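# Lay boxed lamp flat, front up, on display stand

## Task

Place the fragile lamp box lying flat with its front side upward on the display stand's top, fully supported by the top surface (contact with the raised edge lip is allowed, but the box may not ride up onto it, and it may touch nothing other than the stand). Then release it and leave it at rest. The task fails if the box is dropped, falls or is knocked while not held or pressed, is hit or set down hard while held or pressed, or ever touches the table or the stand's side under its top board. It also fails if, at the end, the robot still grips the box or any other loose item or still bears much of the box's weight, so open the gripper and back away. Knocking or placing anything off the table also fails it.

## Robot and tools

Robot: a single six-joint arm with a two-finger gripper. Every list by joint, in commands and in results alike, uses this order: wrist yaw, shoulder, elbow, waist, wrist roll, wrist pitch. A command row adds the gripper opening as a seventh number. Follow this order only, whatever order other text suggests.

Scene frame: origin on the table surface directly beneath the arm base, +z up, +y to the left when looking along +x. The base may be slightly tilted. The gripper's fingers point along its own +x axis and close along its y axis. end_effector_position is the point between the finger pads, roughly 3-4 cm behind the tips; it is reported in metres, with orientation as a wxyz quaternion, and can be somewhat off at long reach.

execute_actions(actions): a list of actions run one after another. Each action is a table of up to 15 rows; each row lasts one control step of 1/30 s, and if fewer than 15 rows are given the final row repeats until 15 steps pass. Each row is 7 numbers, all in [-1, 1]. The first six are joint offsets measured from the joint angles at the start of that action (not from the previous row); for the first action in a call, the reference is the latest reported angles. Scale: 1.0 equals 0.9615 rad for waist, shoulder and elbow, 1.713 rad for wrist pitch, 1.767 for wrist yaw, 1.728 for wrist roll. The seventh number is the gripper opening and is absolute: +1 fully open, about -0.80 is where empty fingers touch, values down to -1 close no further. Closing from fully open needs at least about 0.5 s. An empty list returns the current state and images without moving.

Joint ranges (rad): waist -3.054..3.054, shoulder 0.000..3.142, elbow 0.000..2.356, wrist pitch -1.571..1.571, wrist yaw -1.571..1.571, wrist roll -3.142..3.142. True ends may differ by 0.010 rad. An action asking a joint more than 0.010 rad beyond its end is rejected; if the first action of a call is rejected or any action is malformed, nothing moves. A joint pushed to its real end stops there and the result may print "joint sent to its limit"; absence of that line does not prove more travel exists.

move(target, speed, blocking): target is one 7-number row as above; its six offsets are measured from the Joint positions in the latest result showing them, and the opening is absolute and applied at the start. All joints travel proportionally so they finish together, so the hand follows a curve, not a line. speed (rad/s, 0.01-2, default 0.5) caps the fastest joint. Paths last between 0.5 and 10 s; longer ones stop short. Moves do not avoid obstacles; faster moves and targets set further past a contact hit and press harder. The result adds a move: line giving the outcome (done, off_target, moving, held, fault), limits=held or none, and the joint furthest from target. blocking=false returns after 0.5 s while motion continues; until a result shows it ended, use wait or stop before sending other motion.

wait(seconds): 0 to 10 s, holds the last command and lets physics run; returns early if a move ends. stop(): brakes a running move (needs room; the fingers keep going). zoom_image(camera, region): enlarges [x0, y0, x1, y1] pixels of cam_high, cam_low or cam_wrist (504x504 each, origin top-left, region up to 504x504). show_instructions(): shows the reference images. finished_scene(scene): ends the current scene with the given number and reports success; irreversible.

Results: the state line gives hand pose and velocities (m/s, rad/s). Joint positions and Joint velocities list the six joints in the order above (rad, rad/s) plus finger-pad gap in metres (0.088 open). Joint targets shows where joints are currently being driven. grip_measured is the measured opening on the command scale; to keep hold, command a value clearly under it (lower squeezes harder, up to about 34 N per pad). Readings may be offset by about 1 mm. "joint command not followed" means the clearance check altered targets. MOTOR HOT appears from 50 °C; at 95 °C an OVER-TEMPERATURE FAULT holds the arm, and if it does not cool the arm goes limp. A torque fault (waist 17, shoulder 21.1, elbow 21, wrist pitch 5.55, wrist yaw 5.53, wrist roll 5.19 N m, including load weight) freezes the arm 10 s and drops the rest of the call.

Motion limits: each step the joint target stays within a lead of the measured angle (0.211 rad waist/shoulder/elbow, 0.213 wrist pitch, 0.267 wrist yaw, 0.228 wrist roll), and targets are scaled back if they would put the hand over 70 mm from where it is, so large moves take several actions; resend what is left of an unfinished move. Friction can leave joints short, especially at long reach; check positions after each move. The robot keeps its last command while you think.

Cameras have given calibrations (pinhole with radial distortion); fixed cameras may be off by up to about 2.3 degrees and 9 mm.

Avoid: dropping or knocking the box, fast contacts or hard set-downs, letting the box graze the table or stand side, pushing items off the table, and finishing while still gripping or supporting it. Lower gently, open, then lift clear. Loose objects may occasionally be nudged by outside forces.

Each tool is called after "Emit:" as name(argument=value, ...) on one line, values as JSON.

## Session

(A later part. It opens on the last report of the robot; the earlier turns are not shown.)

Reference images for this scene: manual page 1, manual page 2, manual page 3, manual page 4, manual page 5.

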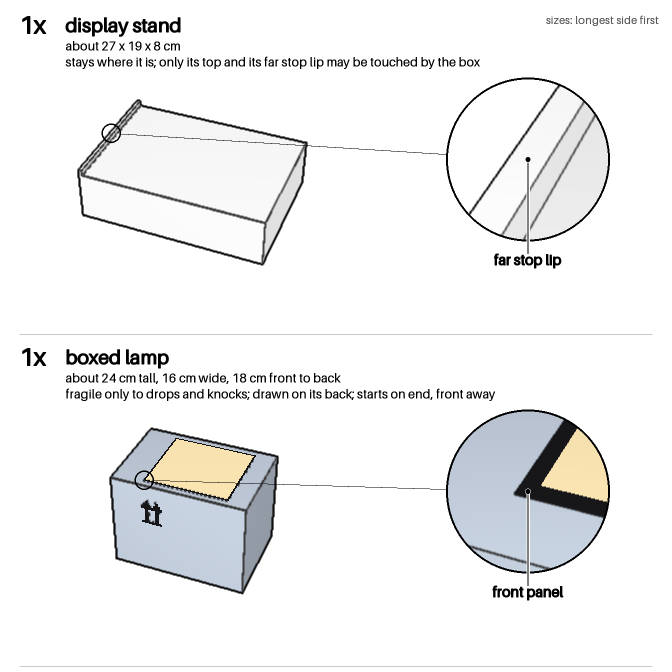

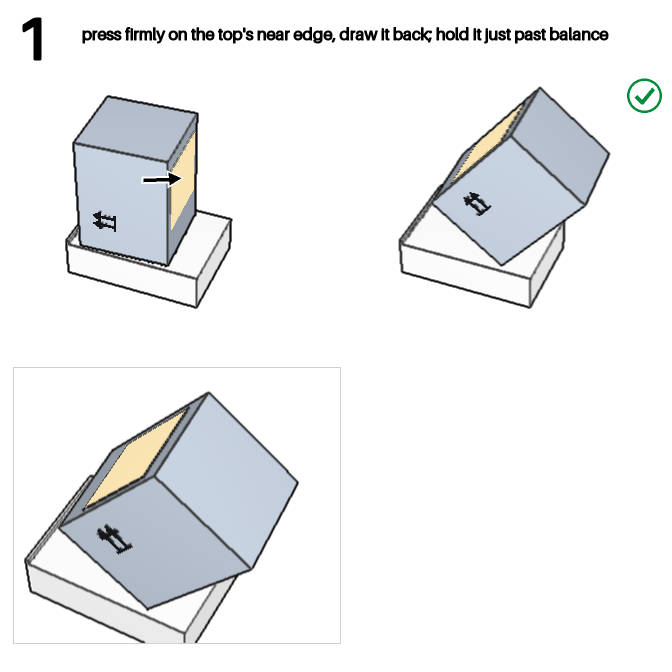

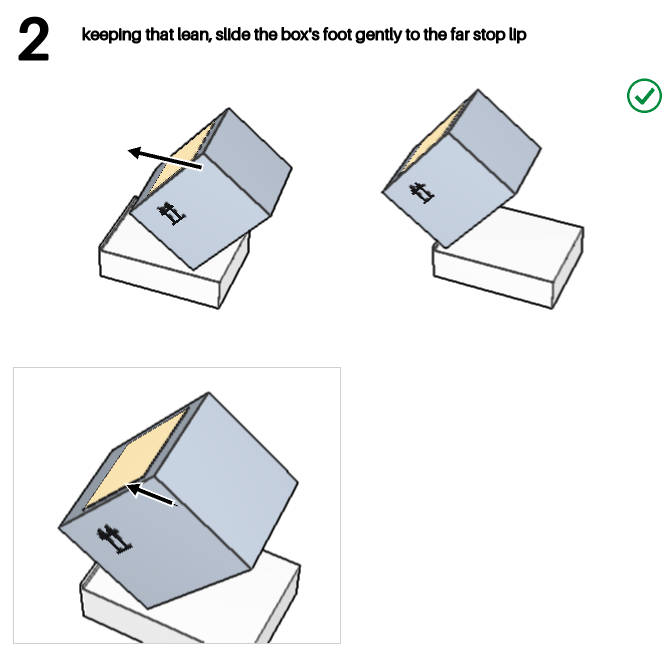

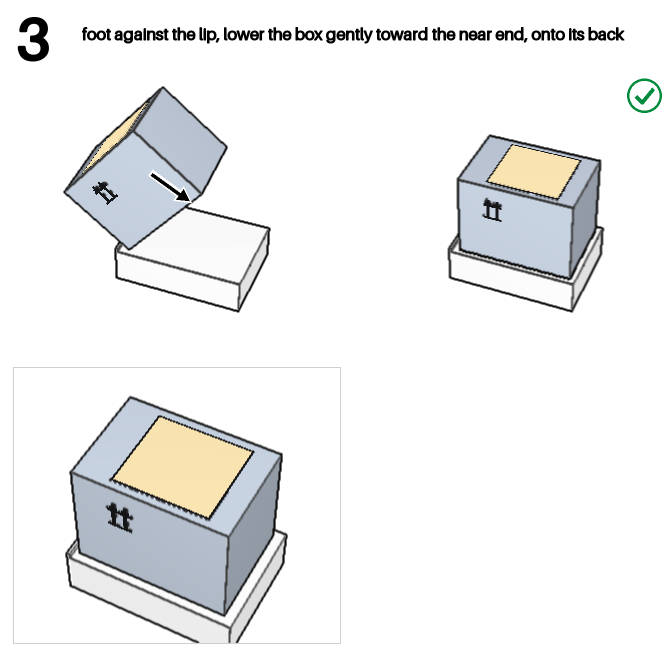

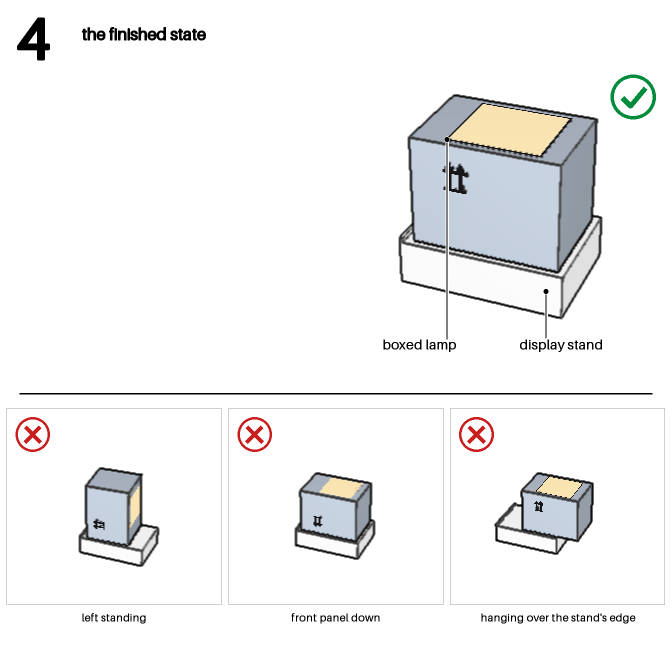

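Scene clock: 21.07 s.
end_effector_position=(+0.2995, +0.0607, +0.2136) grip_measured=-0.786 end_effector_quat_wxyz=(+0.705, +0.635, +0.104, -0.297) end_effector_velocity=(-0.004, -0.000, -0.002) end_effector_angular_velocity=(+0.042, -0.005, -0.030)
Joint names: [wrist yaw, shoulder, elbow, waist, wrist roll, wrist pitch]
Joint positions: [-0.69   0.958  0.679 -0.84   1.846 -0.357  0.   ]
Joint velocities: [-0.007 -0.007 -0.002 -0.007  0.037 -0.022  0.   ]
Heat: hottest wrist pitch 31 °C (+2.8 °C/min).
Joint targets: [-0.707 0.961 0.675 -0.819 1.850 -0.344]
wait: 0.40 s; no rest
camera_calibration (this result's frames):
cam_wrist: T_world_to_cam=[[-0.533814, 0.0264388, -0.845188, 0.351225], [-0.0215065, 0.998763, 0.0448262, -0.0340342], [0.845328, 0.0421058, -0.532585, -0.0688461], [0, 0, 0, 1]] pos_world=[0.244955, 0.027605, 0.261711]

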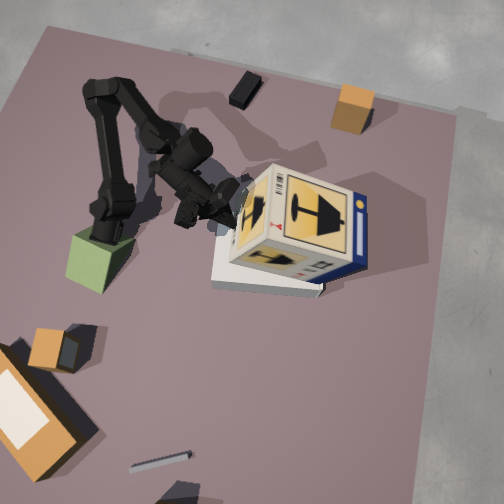

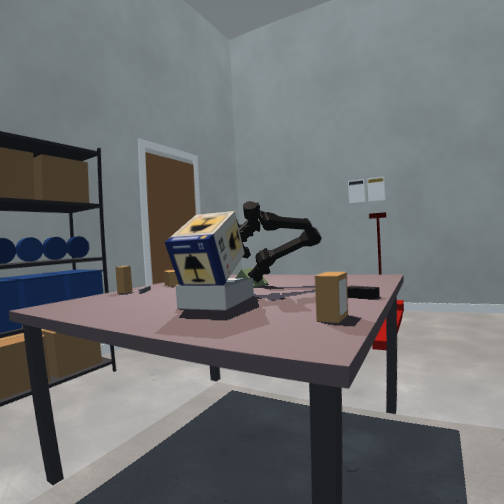

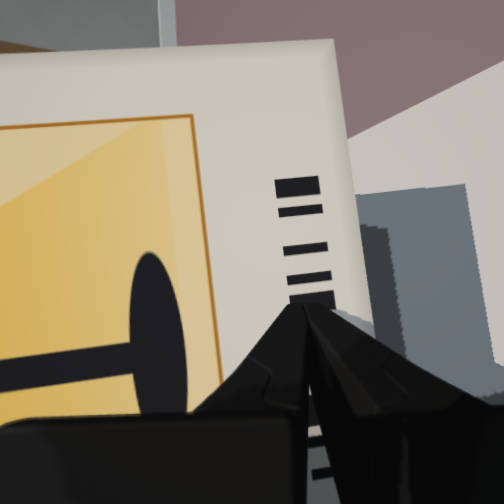

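Emit:
execute_actions(actions=[[[-0.010,0.000,-0.013,0.027,0.014,0.013,-1],[-0.010,-0.005,-0.024,0.032,0.027,0.018,-1],[-0.009,-0.010,-0.035,0.037,0.039,0.022,-1],[-0.009,-0.015,-0.046,0.043,0.052,0.027,-1],[-0.009,-0.021,-0.057,0.048,0.064,0.032,-1],[-0.008,-0.026,-0.068,0.053,0.077,0.037,-1],[-0.008,-0.031,-0.079,0.058,0.089,0.042,-1],[-0.008,-0.036,-0.090,0.063,0.101,0.046,-1],[-0.007,-0.041,-0.101,0.068,0.114,0.051,-1],[-0.007,-0.046,-0.112,0.073,0.126,0.056,-1],[-0.007,-0.052,-0.123,0.079,0.139,0.061,-1],[-0.006,-0.057,-0.134,0.084,0.151,0.066,-1],[-0.006,-0.062,-0.145,0.089,0.164,0.070,-1],[-0.006,-0.067,-0.155,0.094,0.176,0.075,-1]]])

Emit:
wait(seconds=0.3)

Scene clock: 21.80 s.
end_effector_position=(+0.2861, +0.0569, +0.1808) grip_measured=-0.786 end_effector_quat_wxyz=(+0.621, +0.716, +0.084, -0.306) end_effector_velocity=(-0.036, -0.011, -0.106) end_effector_angular_velocity=(+0.428, +0.097, -0.192)
Joint names: [wrist yaw, shoulder, elbow, waist, wrist roll, wrist pitch]
Joint positions: [-0.684  0.885  0.537 -0.793  2.11  -0.277  0.   ]
Joint velocities: [-0.007 -0.09  -0.291  0.168  0.403  0.051  0.   ]
Heat: hottest wrist pitch 31 °C (+2.8 °C/min).
Joint targets: [-0.700 0.893 0.529 -0.750 2.150 -0.228]
camera_calibration (this result's frames):
cam_wrist: T_world_to_cam=[[-0.479104, 0.255963, -0.839608, 0.286728], [0.0750474, 0.96498, 0.25136, -0.0921792], [0.874544, 0.057417, -0.481535, -0.0932433], [0, 0, 0, 1]] pos_world=[0.225836, 0.0209128, 0.21901]

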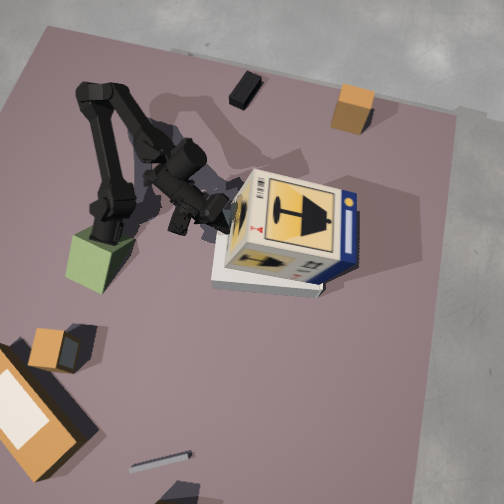

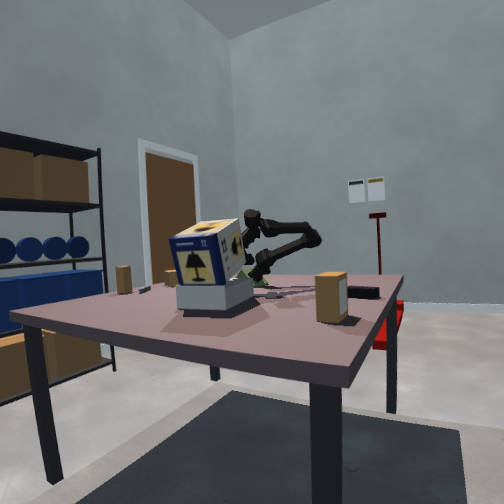

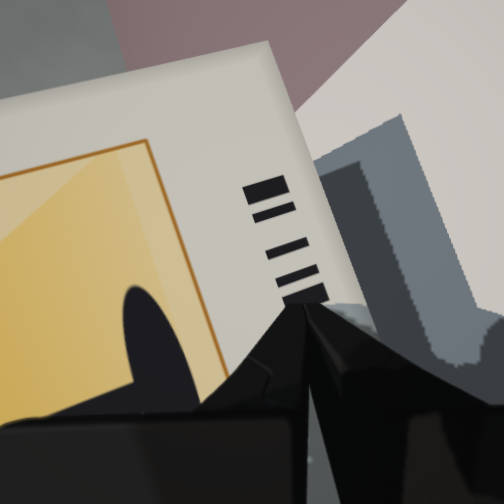

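Scene clock: 22.10 s.
end_effector_position=(+0.2830, +0.0561, +0.1697) grip_measured=-0.786 end_effector_quat_wxyz=(+0.604, +0.727, +0.091, -0.314) end_effector_velocity=(+0.000, -0.000, +0.002) end_effector_angular_velocity=(-0.005, -0.012, -0.003)
Joint names: [wrist yaw, shoulder, elbow, waist, wrist roll, wrist pitch]
Joint positions: [-0.69   0.882  0.511 -0.775  2.141 -0.272  0.   ]
Joint velocities: [ 0.007 -0.007 -0.002 -0.002  0.007  0.007 -0.   ]
Heat: hottest wrist pitch 31 °C (+2.7 °C/min).
Joint targets: [-0.700 0.893 0.529 -0.750 2.150 -0.228]
wait: 0.30 s; no rest
camera_calibration (this result's frames):
cam_wrist: T_world_to_cam=[[-0.489293, 0.295653, -0.820476, 0.27354], [0.0912083, 0.952973, 0.289005, -0.0986114], [0.867337, 0.066574, -0.493249, -0.0923145], [0, 0, 0, 1]] pos_world=[0.222903, 0.0192468, 0.207398]

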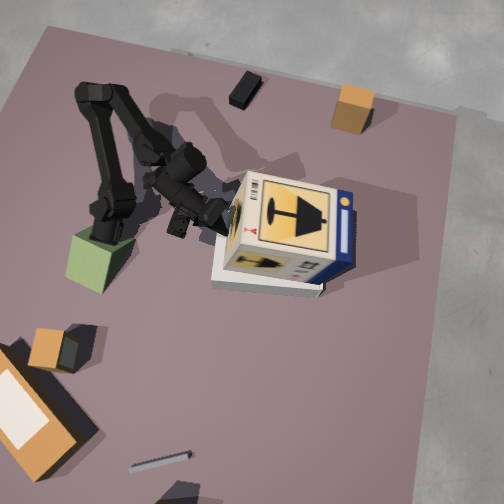

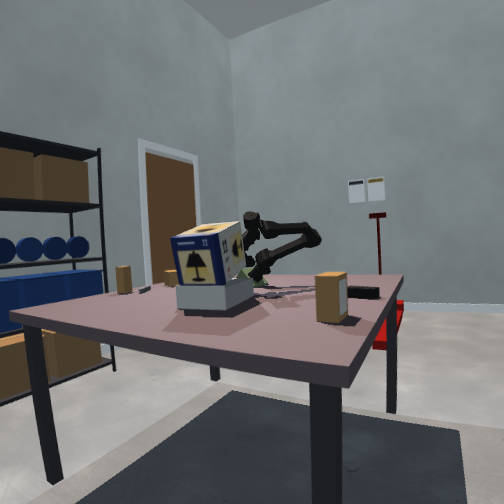

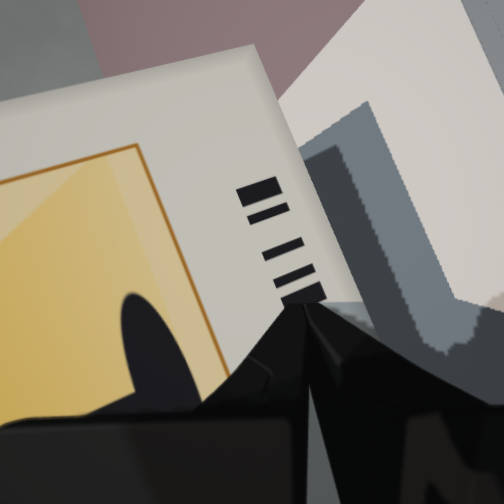

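Emit:
execute_actions(actions=[[[-0.006,0.011,0.014,0.030,0.017,0.030,-1],[-0.006,0.012,0.010,0.033,0.028,0.033,-1],[-0.005,0.012,0.005,0.037,0.040,0.037,-1],[-0.005,0.012,0.000,0.041,0.051,0.040,-1],[-0.005,0.013,-0.004,0.045,0.063,0.044,-1],[-0.005,0.013,-0.009,0.048,0.074,0.047,-1],[-0.004,0.013,-0.013,0.052,0.086,0.051,-1],[-0.004,0.014,-0.018,0.056,0.098,0.055,-1],[-0.004,0.014,-0.023,0.059,0.109,0.058,-1],[-0.004,0.015,-0.027,0.063,0.121,0.062,-1],[-0.003,0.015,-0.032,0.067,0.132,0.065,-1],[-0.003,0.015,-0.037,0.071,0.144,0.069,-1],[-0.003,0.016,-0.041,0.074,0.155,0.072,-1],[-0.003,0.016,-0.046,0.078,0.167,0.076,-1]]])

Emit:
wait(seconds=0.3)

Scene clock: 22.83 s.
end_effector_position=(+0.2778, +0.0547, +0.1411) grip_measured=-0.786 end_effector_quat_wxyz=(+0.503, +0.793, +0.084, -0.335) end_effector_velocity=(-0.011, -0.001, -0.069) end_effector_angular_velocity=(+0.404, +0.089, -0.175)
Joint names: [wrist yaw, shoulder, elbow, waist, wrist roll, wrist pitch]
Joint positions: [-0.703  0.886  0.433 -0.718  2.391 -0.21   0.   ]
Joint velocities: [-0.051  0.066 -0.139  0.144  0.403  0.11  -0.   ]
Heat: hottest wrist pitch 32 °C (+5.3 °C/min).
Joint targets: [-0.696 0.897 0.466 -0.700 2.430 -0.141]
camera_calibration (this result's frames):
cam_wrist: T_world_to_cam=[[-0.442456, 0.518642, -0.731603, 0.210171], [0.191882, 0.85166, 0.487706, -0.139043], [0.876022, 0.0754075, -0.47634, -0.107086], [0, 0, 0, 1]] pos_world=[0.213481, 0.0174889, 0.170565]

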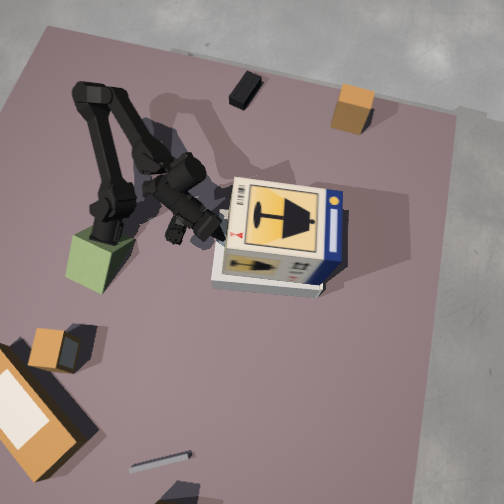

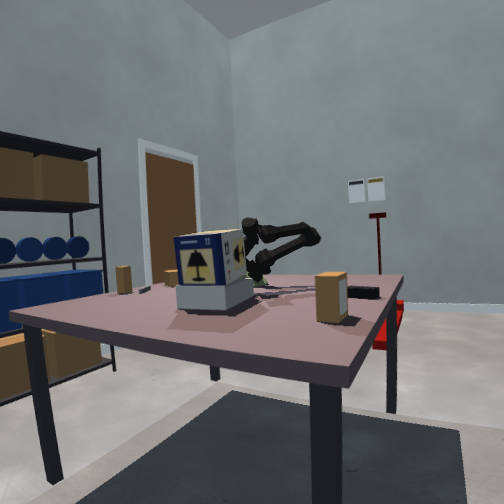

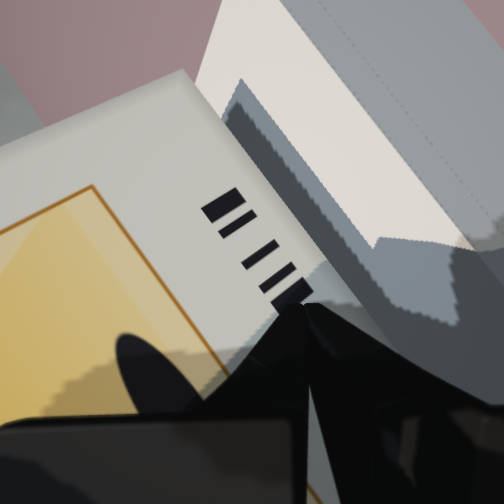

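Scene clock: 23.13 s.
end_effector_position=(+0.2773, +0.0544, +0.1364) grip_measured=-0.786 end_effector_quat_wxyz=(+0.489, +0.799, +0.084, -0.340) end_effector_velocity=(-0.002, -0.001, -0.003) end_effector_angular_velocity=(+0.027, +0.003, -0.019)
Joint names: [wrist yaw, shoulder, elbow, waist, wrist roll, wrist pitch]
Joint positions: [-0.704  0.891  0.424 -0.707  2.422 -0.201  0.   ]
Joint velocities: [-0.007 -0.002 -0.007 -0.002  0.022 -0.007 -0.   ]
Heat: hottest wrist pitch 33 °C (+7.8 °C/min).
Joint targets: [-0.695 0.897 0.466 -0.700 2.430 -0.142]
wait: 0.30 s; no rest
camera_calibration (this result's frames):
cam_wrist: T_world_to_cam=[[-0.438376, 0.54525, -0.714513, 0.201779], [0.206585, 0.834812, 0.510305, -0.142652], [0.874728, 0.0760975, -0.478602, -0.108219], [0, 0, 0, 1]] pos_world=[0.212587, 0.0173026, 0.165175]

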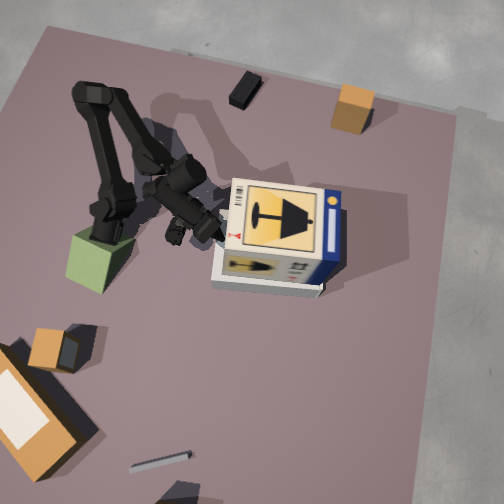

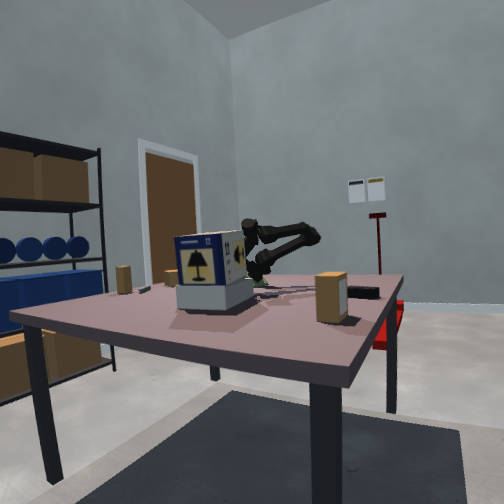

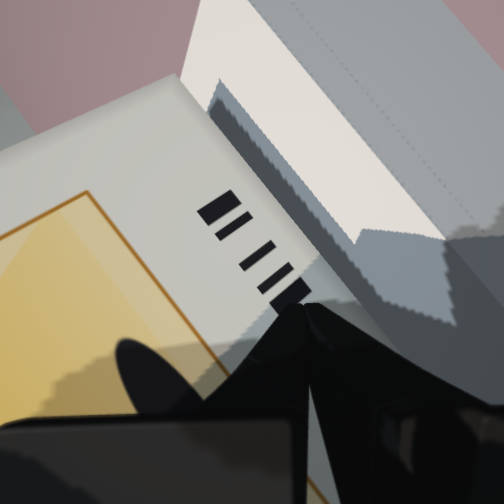

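Small steps.

Emit:
execute_actions(actions=[[[0.005,0.006,0.043,0.008,0.010,0.035,-1],[0.005,0.006,0.042,0.009,0.015,0.036,-1],[0.005,0.007,0.040,0.010,0.020,0.037,-1],[0.005,0.007,0.039,0.011,0.025,0.037,-1],[0.005,0.007,0.038,0.012,0.030,0.038,-1],[0.005,0.007,0.037,0.013,0.035,0.039,-1],[0.005,0.008,0.035,0.014,0.040,0.040,-1],[0.005,0.008,0.034,0.015,0.045,0.041,-1],[0.006,0.008,0.033,0.016,0.050,0.041,-1],[0.006,0.008,0.032,0.017,0.055,0.042,-1],[0.006,0.009,0.030,0.018,0.060,0.043,-1],[0.006,0.009,0.029,0.019,0.065,0.044,-1],[0.006,0.009,0.028,0.020,0.070,0.045,-1],[0.006,0.009,0.027,0.021,0.075,0.046,-1]]])

Emit:
wait(seconds=0.2)

Scene clock: 23.83 s.
end_effector_position=(+0.2767, +0.0546, +0.1303) grip_measured=-0.786 end_effector_quat_wxyz=(+0.444, +0.823, +0.073, -0.346) end_effector_velocity=(-0.004, -0.001, -0.013) end_effector_angular_velocity=(+0.131, -0.001, -0.089)
Joint names: [wrist yaw, shoulder, elbow, waist, wrist roll, wrist pitch]
Joint positions: [-0.704  0.896  0.408 -0.691  2.532 -0.181  0.   ]
Joint velocities: [-0.007  0.007 -0.032  0.022  0.154  0.022 -0.   ]
Heat: hottest wrist pitch 34 °C (+10.1 °C/min).
Joint targets: [-0.693 0.900 0.449 -0.686 2.551 -0.122]
camera_calibration (this result's frames):
cam_wrist: T_world_to_cam=[[-0.397913, 0.628811, -0.668028, 0.175265], [0.248147, 0.774784, 0.581491, -0.15704], [0.883226, 0.0656139, -0.464334, -0.114324], [0, 0, 0, 1]] pos_world=[0.209683, 0.0189645, 0.155315]

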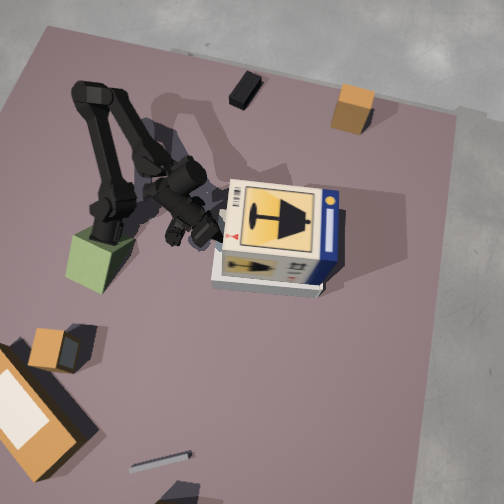

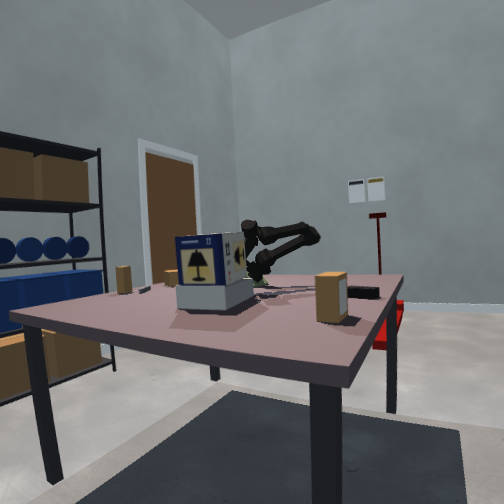

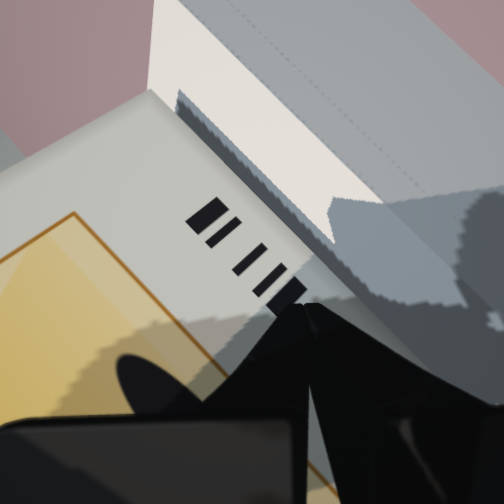

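Scene clock: 24.03 s.
end_effector_position=(+0.2767, +0.0546, +0.1297) grip_measured=-0.786 end_effector_quat_wxyz=(+0.439, +0.826, +0.072, -0.347) end_effector_velocity=(+0.000, +0.004, -0.001) end_effector_angular_velocity=(+0.028, -0.000, +0.008)
Joint names: [wrist yaw, shoulder, elbow, waist, wrist roll, wrist pitch]
Joint positions: [-0.704  0.897  0.407 -0.689  2.544 -0.179  0.   ]
Joint velocities: [-0.022 -0.002 -0.002  0.002  0.022  0.007 -0.   ]
Heat: hottest wrist pitch 34 °C (+10.0 °C/min).
Joint targets: [-0.693 0.900 0.450 -0.687 2.551 -0.122]
wait: 0.20 s; no rest
camera_calibration (this result's frames):
cam_wrist: T_world_to_cam=[[-0.393222, 0.637611, -0.662441, 0.172297], [0.252535, 0.767669, 0.58899, -0.158484], [0.884083, 0.0643144, -0.462884, -0.114978], [0, 0, 0, 1]] pos_world=[0.209424, 0.0191999, 0.154261]

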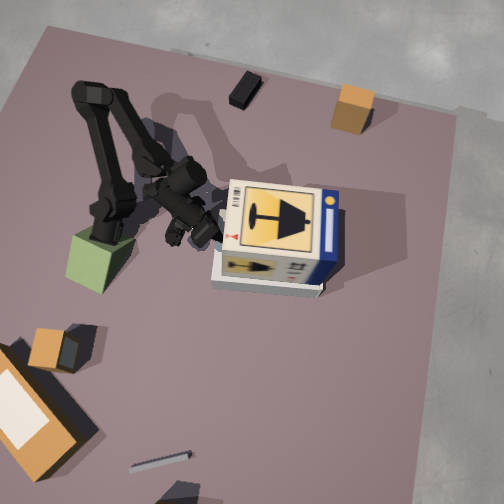

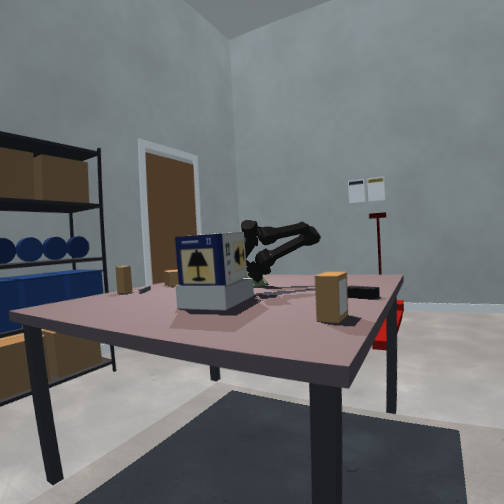

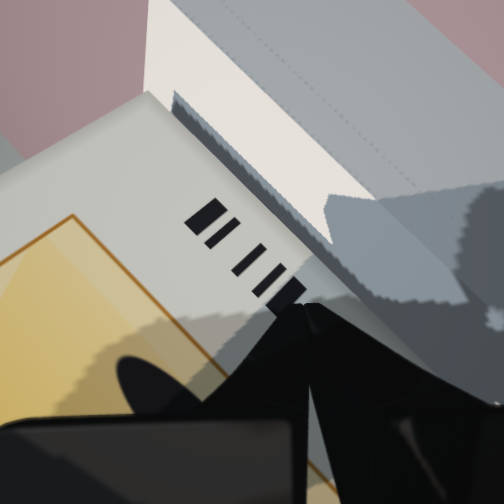

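Emit:
execute_actions(actions=[[[0.006,0.004,0.044,0.003,0.006,0.034,-1],[0.006,0.005,0.043,0.004,0.008,0.035,-1],[0.006,0.006,0.042,0.005,0.010,0.036,-1],[0.006,0.007,0.041,0.007,0.012,0.037,-1],[0.006,0.008,0.040,0.008,0.014,0.038,-1],[0.006,0.009,0.039,0.009,0.016,0.039,-1],[0.006,0.010,0.038,0.010,0.018,0.040,-1],[0.006,0.011,0.037,0.012,0.020,0.041,-1],[0.006,0.012,0.036,0.013,0.022,0.042,-1],[0.006,0.013,0.035,0.014,0.024,0.043,-1],[0.006,0.014,0.034,0.015,0.026,0.044,-1],[0.006,0.015,0.033,0.017,0.028,0.045,-1],[0.006,0.016,0.032,0.018,0.030,0.046,-1],[0.006,0.017,0.031,0.019,0.032,0.047,-1]]])

Emit:
wait(seconds=0.2)

Scene clock: 24.73 s.
end_effector_position=(+0.2764, +0.0543, +0.1225) grip_measured=-0.786 end_effector_quat_wxyz=(+0.419, +0.833, +0.073, -0.353) end_effector_velocity=(-0.003, +0.001, -0.018) end_effector_angular_velocity=(+0.071, +0.042, -0.014)
Joint names: [wrist yaw, shoulder, elbow, waist, wrist roll, wrist pitch]
Joint positions: [-0.708  0.91   0.392 -0.672  2.588 -0.158  0.   ]
Joint velocities: [-0.022  0.027 -0.027  0.037  0.051  0.022  0.   ]
Heat: hottest wrist pitch 35 °C (+12.1 °C/min).
Joint targets: [-0.694 0.913 0.436 -0.671 2.599 -0.099]
camera_calibration (this result's frames):
cam_wrist: T_world_to_cam=[[-0.387116, 0.670891, -0.632492, 0.160432], [0.271999, 0.738543, 0.616904, -0.161168], [0.880998, 0.0667757, -0.468384, -0.116596], [0, 0, 0, 1]] pos_world=[0.208665, 0.0191829, 0.146286]

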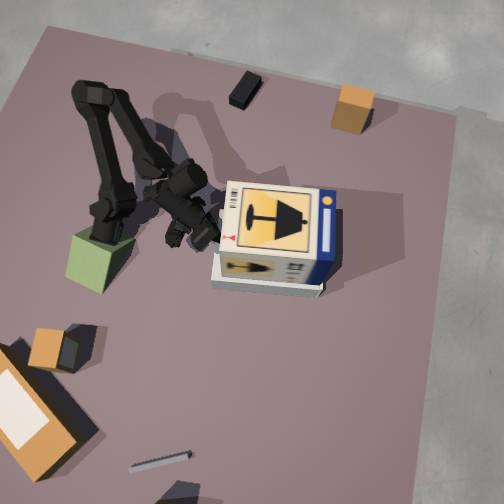

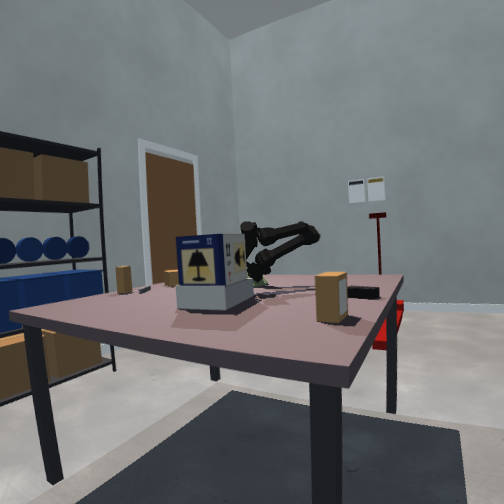

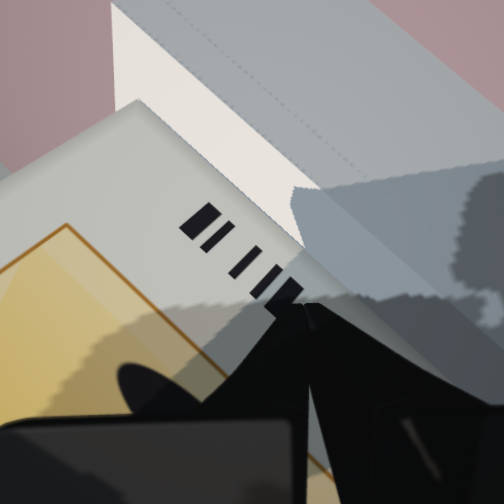

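Scene clock: 24.93 s.
end_effector_position=(+0.2764, +0.0543, +0.1219) grip_measured=-0.786 end_effector_quat_wxyz=(+0.417, +0.834, +0.073, -0.353) end_effector_velocity=(+0.000, +0.002, -0.001) end_effector_angular_velocity=(+0.019, +0.002, +0.010)
Joint names: [wrist yaw, shoulder, elbow, waist, wrist roll, wrist pitch]
Joint positions: [-0.708  0.912  0.391 -0.67   2.593 -0.156  0.   ]
Joint velocities: [-0.022  0.002 -0.002 -0.002  0.007  0.007 -0.   ]
Heat: hottest wrist pitch 36 °C (+14.4 °C/min).
Joint targets: [-0.694 0.913 0.436 -0.671 2.599 -0.098]
wait: 0.20 s; no rest
camera_calibration (this result's frames):
cam_wrist: T_world_to_cam=[[-0.385558, 0.674646, -0.629443, 0.159122], [0.274187, 0.735144, 0.619988, -0.161561], [0.881003, 0.0664561, -0.468419, -0.116879], [0, 0, 0, 1]] pos_world=[0.20862, 0.0191873, 0.145576]

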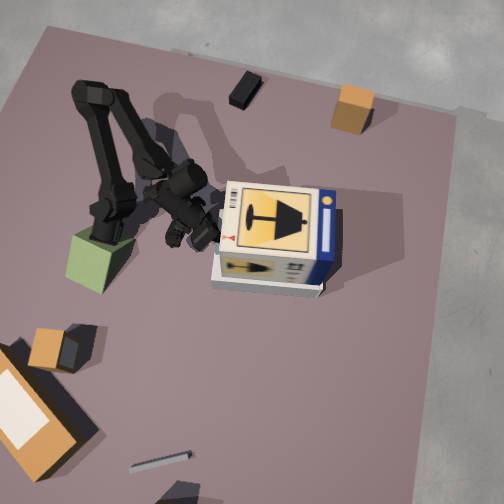

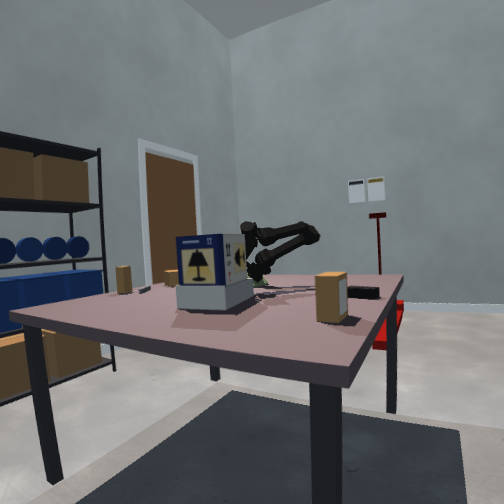

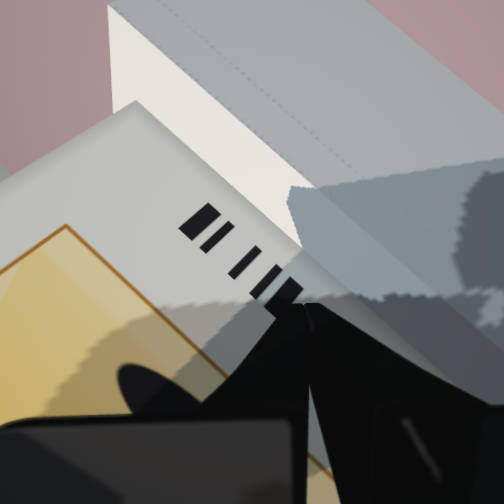

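Emit:
execute_actions(actions=[[[0.008,0.002,0.046,0.000,0.004,0.034,-1],[0.008,0.003,0.045,0.001,0.004,0.035,-1],[0.008,0.003,0.044,0.002,0.004,0.035,-1],[0.008,0.004,0.043,0.003,0.004,0.036,-1],[0.008,0.005,0.042,0.004,0.004,0.036,-1],[0.008,0.005,0.041,0.005,0.004,0.037,-1],[0.008,0.006,0.040,0.006,0.004,0.037,-1],[0.008,0.007,0.039,0.007,0.004,0.038,-1],[0.008,0.007,0.038,0.008,0.004,0.038,-1],[0.008,0.008,0.037,0.009,0.004,0.039,-1],[0.008,0.009,0.036,0.010,0.004,0.039,-1],[0.008,0.009,0.035,0.011,0.004,0.040,-1],[0.008,0.010,0.034,0.012,0.004,0.040,-1],[0.008,0.011,0.033,0.013,0.004,0.041,-1]]])

Scene clock: 25.60 s.
end_effector_position=(+0.2761, +0.0535, +0.1208) grip_measured=-0.786 end_effector_quat_wxyz=(+0.416, +0.835, +0.073, -0.353) end_effector_velocity=(-0.002, -0.001, -0.002) end_effector_angular_velocity=(+0.000, +0.003, +0.006)
Joint names: [wrist yaw, shoulder, elbow, waist, wrist roll, wrist pitch]
Joint positions: [-0.708  0.912  0.384 -0.669  2.598 -0.145  0.   ]
Joint velocities: [-0.007 -0.002 -0.012 -0.002 -0.007  0.007 -0.   ]
Heat: hottest wrist pitch 37 °C (+16.4 °C/min).
Joint targets: [-0.694 0.922 0.423 -0.657 2.600 -0.086]
camera_calibration (this result's frames):
cam_wrist: T_world_to_cam=[[-0.384041, 0.676508, -0.62837, 0.158131], [0.273179, 0.733341, 0.622562, -0.160197], [0.881978, 0.0674315, -0.466441, -0.117676], [0, 0, 0, 1]] pos_world=[0.208279, 0.0184372, 0.144208]

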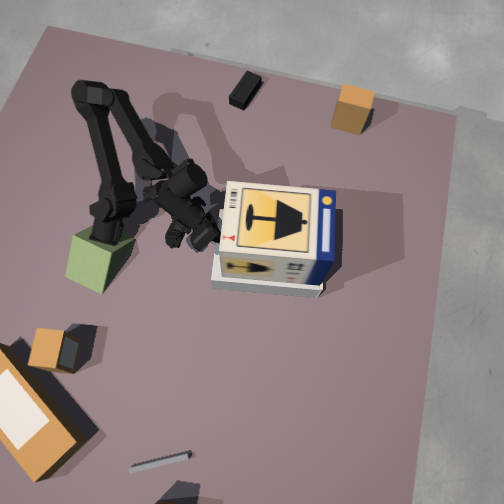

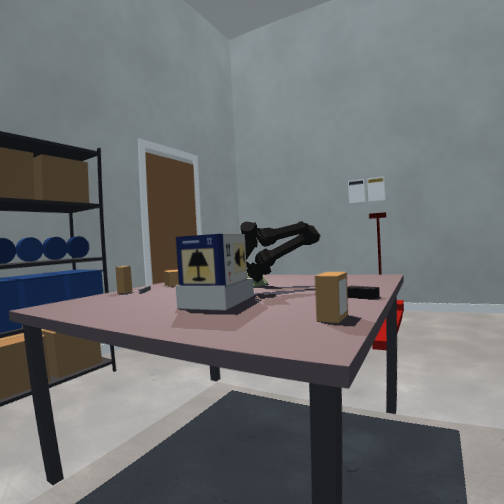

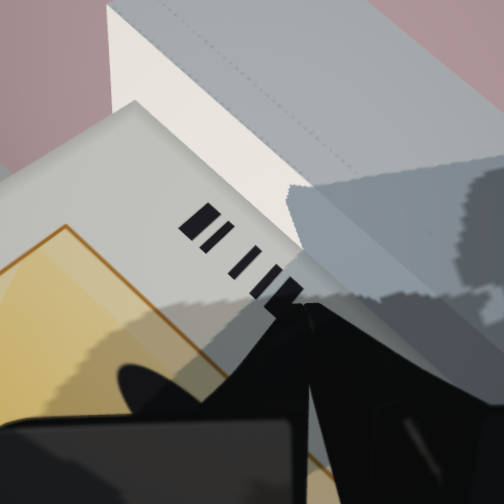

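Flat. Release.

Emit:
execute_actions(actions=[[[0.007,0.010,0.037,0.012,0,0.031,-1],[0.007,0.010,0.034,0.012,0,0.029,-1],[0.006,0.009,0.030,0.011,0,0.026,-1],[0.005,0.008,0.027,0.010,0,0.023,-1],[0.005,0.007,0.024,0.009,0,0.020,-1],[0.004,0.006,0.020,0.008,0,0.017,-1],[0.003,0.005,0.017,0.006,0,0.014,-1],[0.003,0.004,0.013,0.005,0,0.011,-1],[0.002,0.003,0.010,0.004,0,0.008,-1],[0.001,0.002,0.007,0.003,0,0.006,-1],[0.001,0.001,0.003,0.001,0,0.003,-1],[0,0,0,0,0,0,-1]]])

Emit:
move(target=[0,-0.33,-0.21,-0.08,0,0,-1], speed=0.4)

Emit:
zoom_image(camera="cam_low", region=[170,220,270,320])

Emit:
zoom_image(camera="cam_high", region=[190,160,350,310])

Scene clock: 26.37 s.
end_effector_position=(+0.2745, +0.0523, +0.1189) grip_measured=-0.786 end_effector_quat_wxyz=(+0.413, +0.835, +0.071, -0.356) end_effector_velocity=(-0.003, -0.001, -0.003) end_effector_angular_velocity=(+0.008, +0.015, -0.007)
Joint names: [wrist yaw, shoulder, elbow, waist, wrist roll, wrist pitch]
Joint positions: [-0.708  0.912  0.38  -0.67   2.598 -0.152  0.   ]
Joint velocities: [-0.007 -0.002 -0.002 -0.002 -0.007 -0.022  0.   ]
Heat: hottest wrist pitch 37 °C (+15.9 °C/min).
Joint targets: [-0.708 0.912 0.384 -0.670 2.598 -0.145]
camera_calibration (this result's frames):
cam_wrist: T_world_to_cam=[[-0.382476, 0.681848, -0.623535, 0.155879], [0.281881, 0.728783, 0.624034, -0.160009], [0.879918, 0.0629154, -0.470942, -0.115643], [0, 0, 0, 1]] pos_world=[0.20648, 0.017602, 0.142585]

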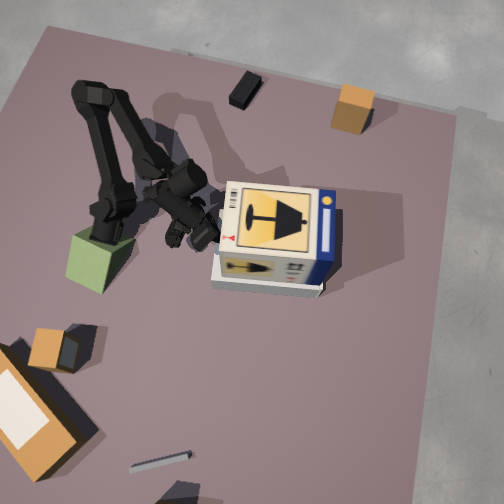

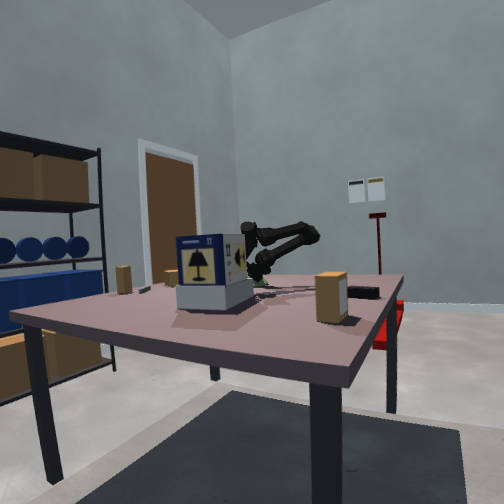

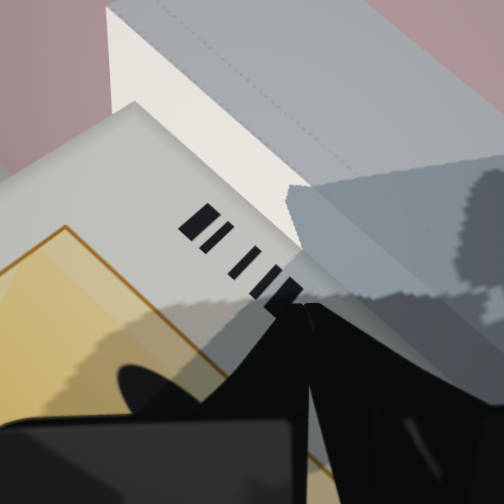

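Scene clock: 27.67 s.
end_effector_position=(+0.2393, +0.0458, +0.1141) grip_measured=-0.786 end_effector_quat_wxyz=(+0.448, +0.841, +0.047, -0.301) end_effector_velocity=(-0.003, -0.000, -0.003) end_effector_angular_velocity=(+0.006, +0.012, -0.004)
Joint names: [wrist yaw, shoulder, elbow, waist, wrist roll, wrist pitch]
Joint positions: [-0.708  0.599  0.187 -0.744  2.598 -0.151  0.   ]
Joint velocities: [-0.007 -0.007 -0.002 -0.002 -0.007 -0.022 -0.   ]
Heat: hottest wrist pitch 37 °C (+15.2 °C/min).
Joint targets: [-0.708 0.594 0.178 -0.747 2.598 -0.151]
move: done; limits=none; farthest joint: the elbow, 0.009 radians from its target (0.202 radians at the start)
camera_calibration (this result's frames):
cam_wrist: T_world_to_cam=[[-0.320143, 0.628442, -0.708921, 0.141117], [0.184982, 0.775368, 0.603809, -0.119006], [0.929134, 0.0621677, -0.36448, -0.110493], [0, 0, 0, 1]] pos_world=[0.169854, 0.0104583, 0.131625]

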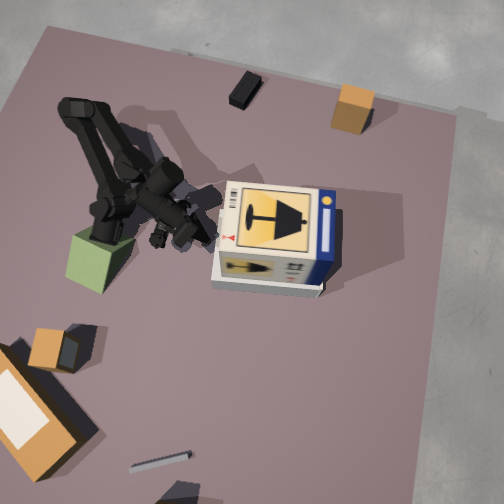

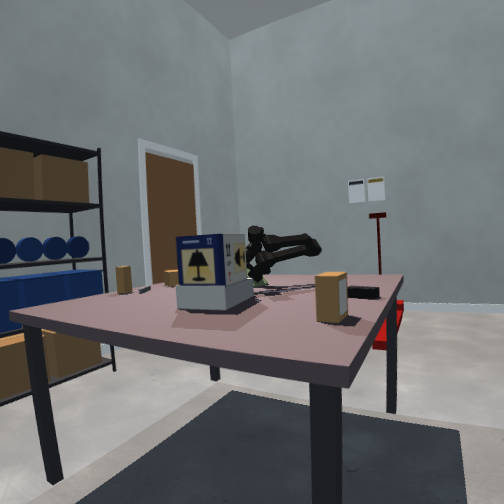

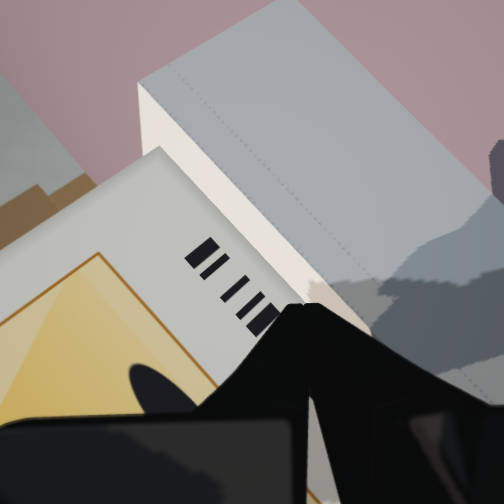

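Region (170, 220, 270, 320) of cam_low's 504x504 image, scaled by 5.040, with more detail than that image has.

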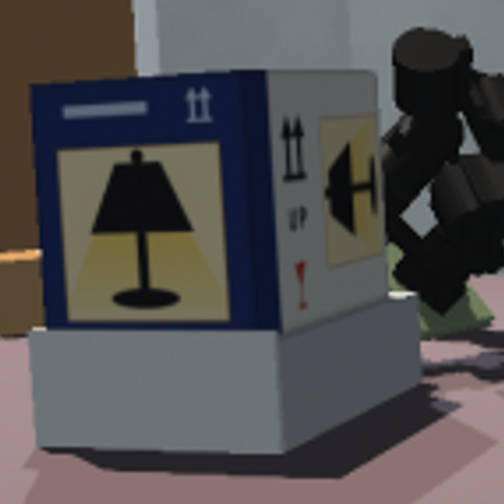

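Region (190, 160, 350, 310) of cam_high's 504x504 image, scaled by 3.150, with more detail than that image has; it fills the top 472 rows of this view, and the rest is white.

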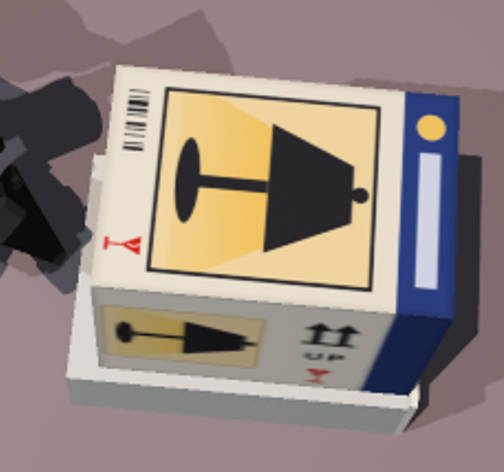

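Emit:
finished_scene(scene=2)

The scene is finished: the task was done.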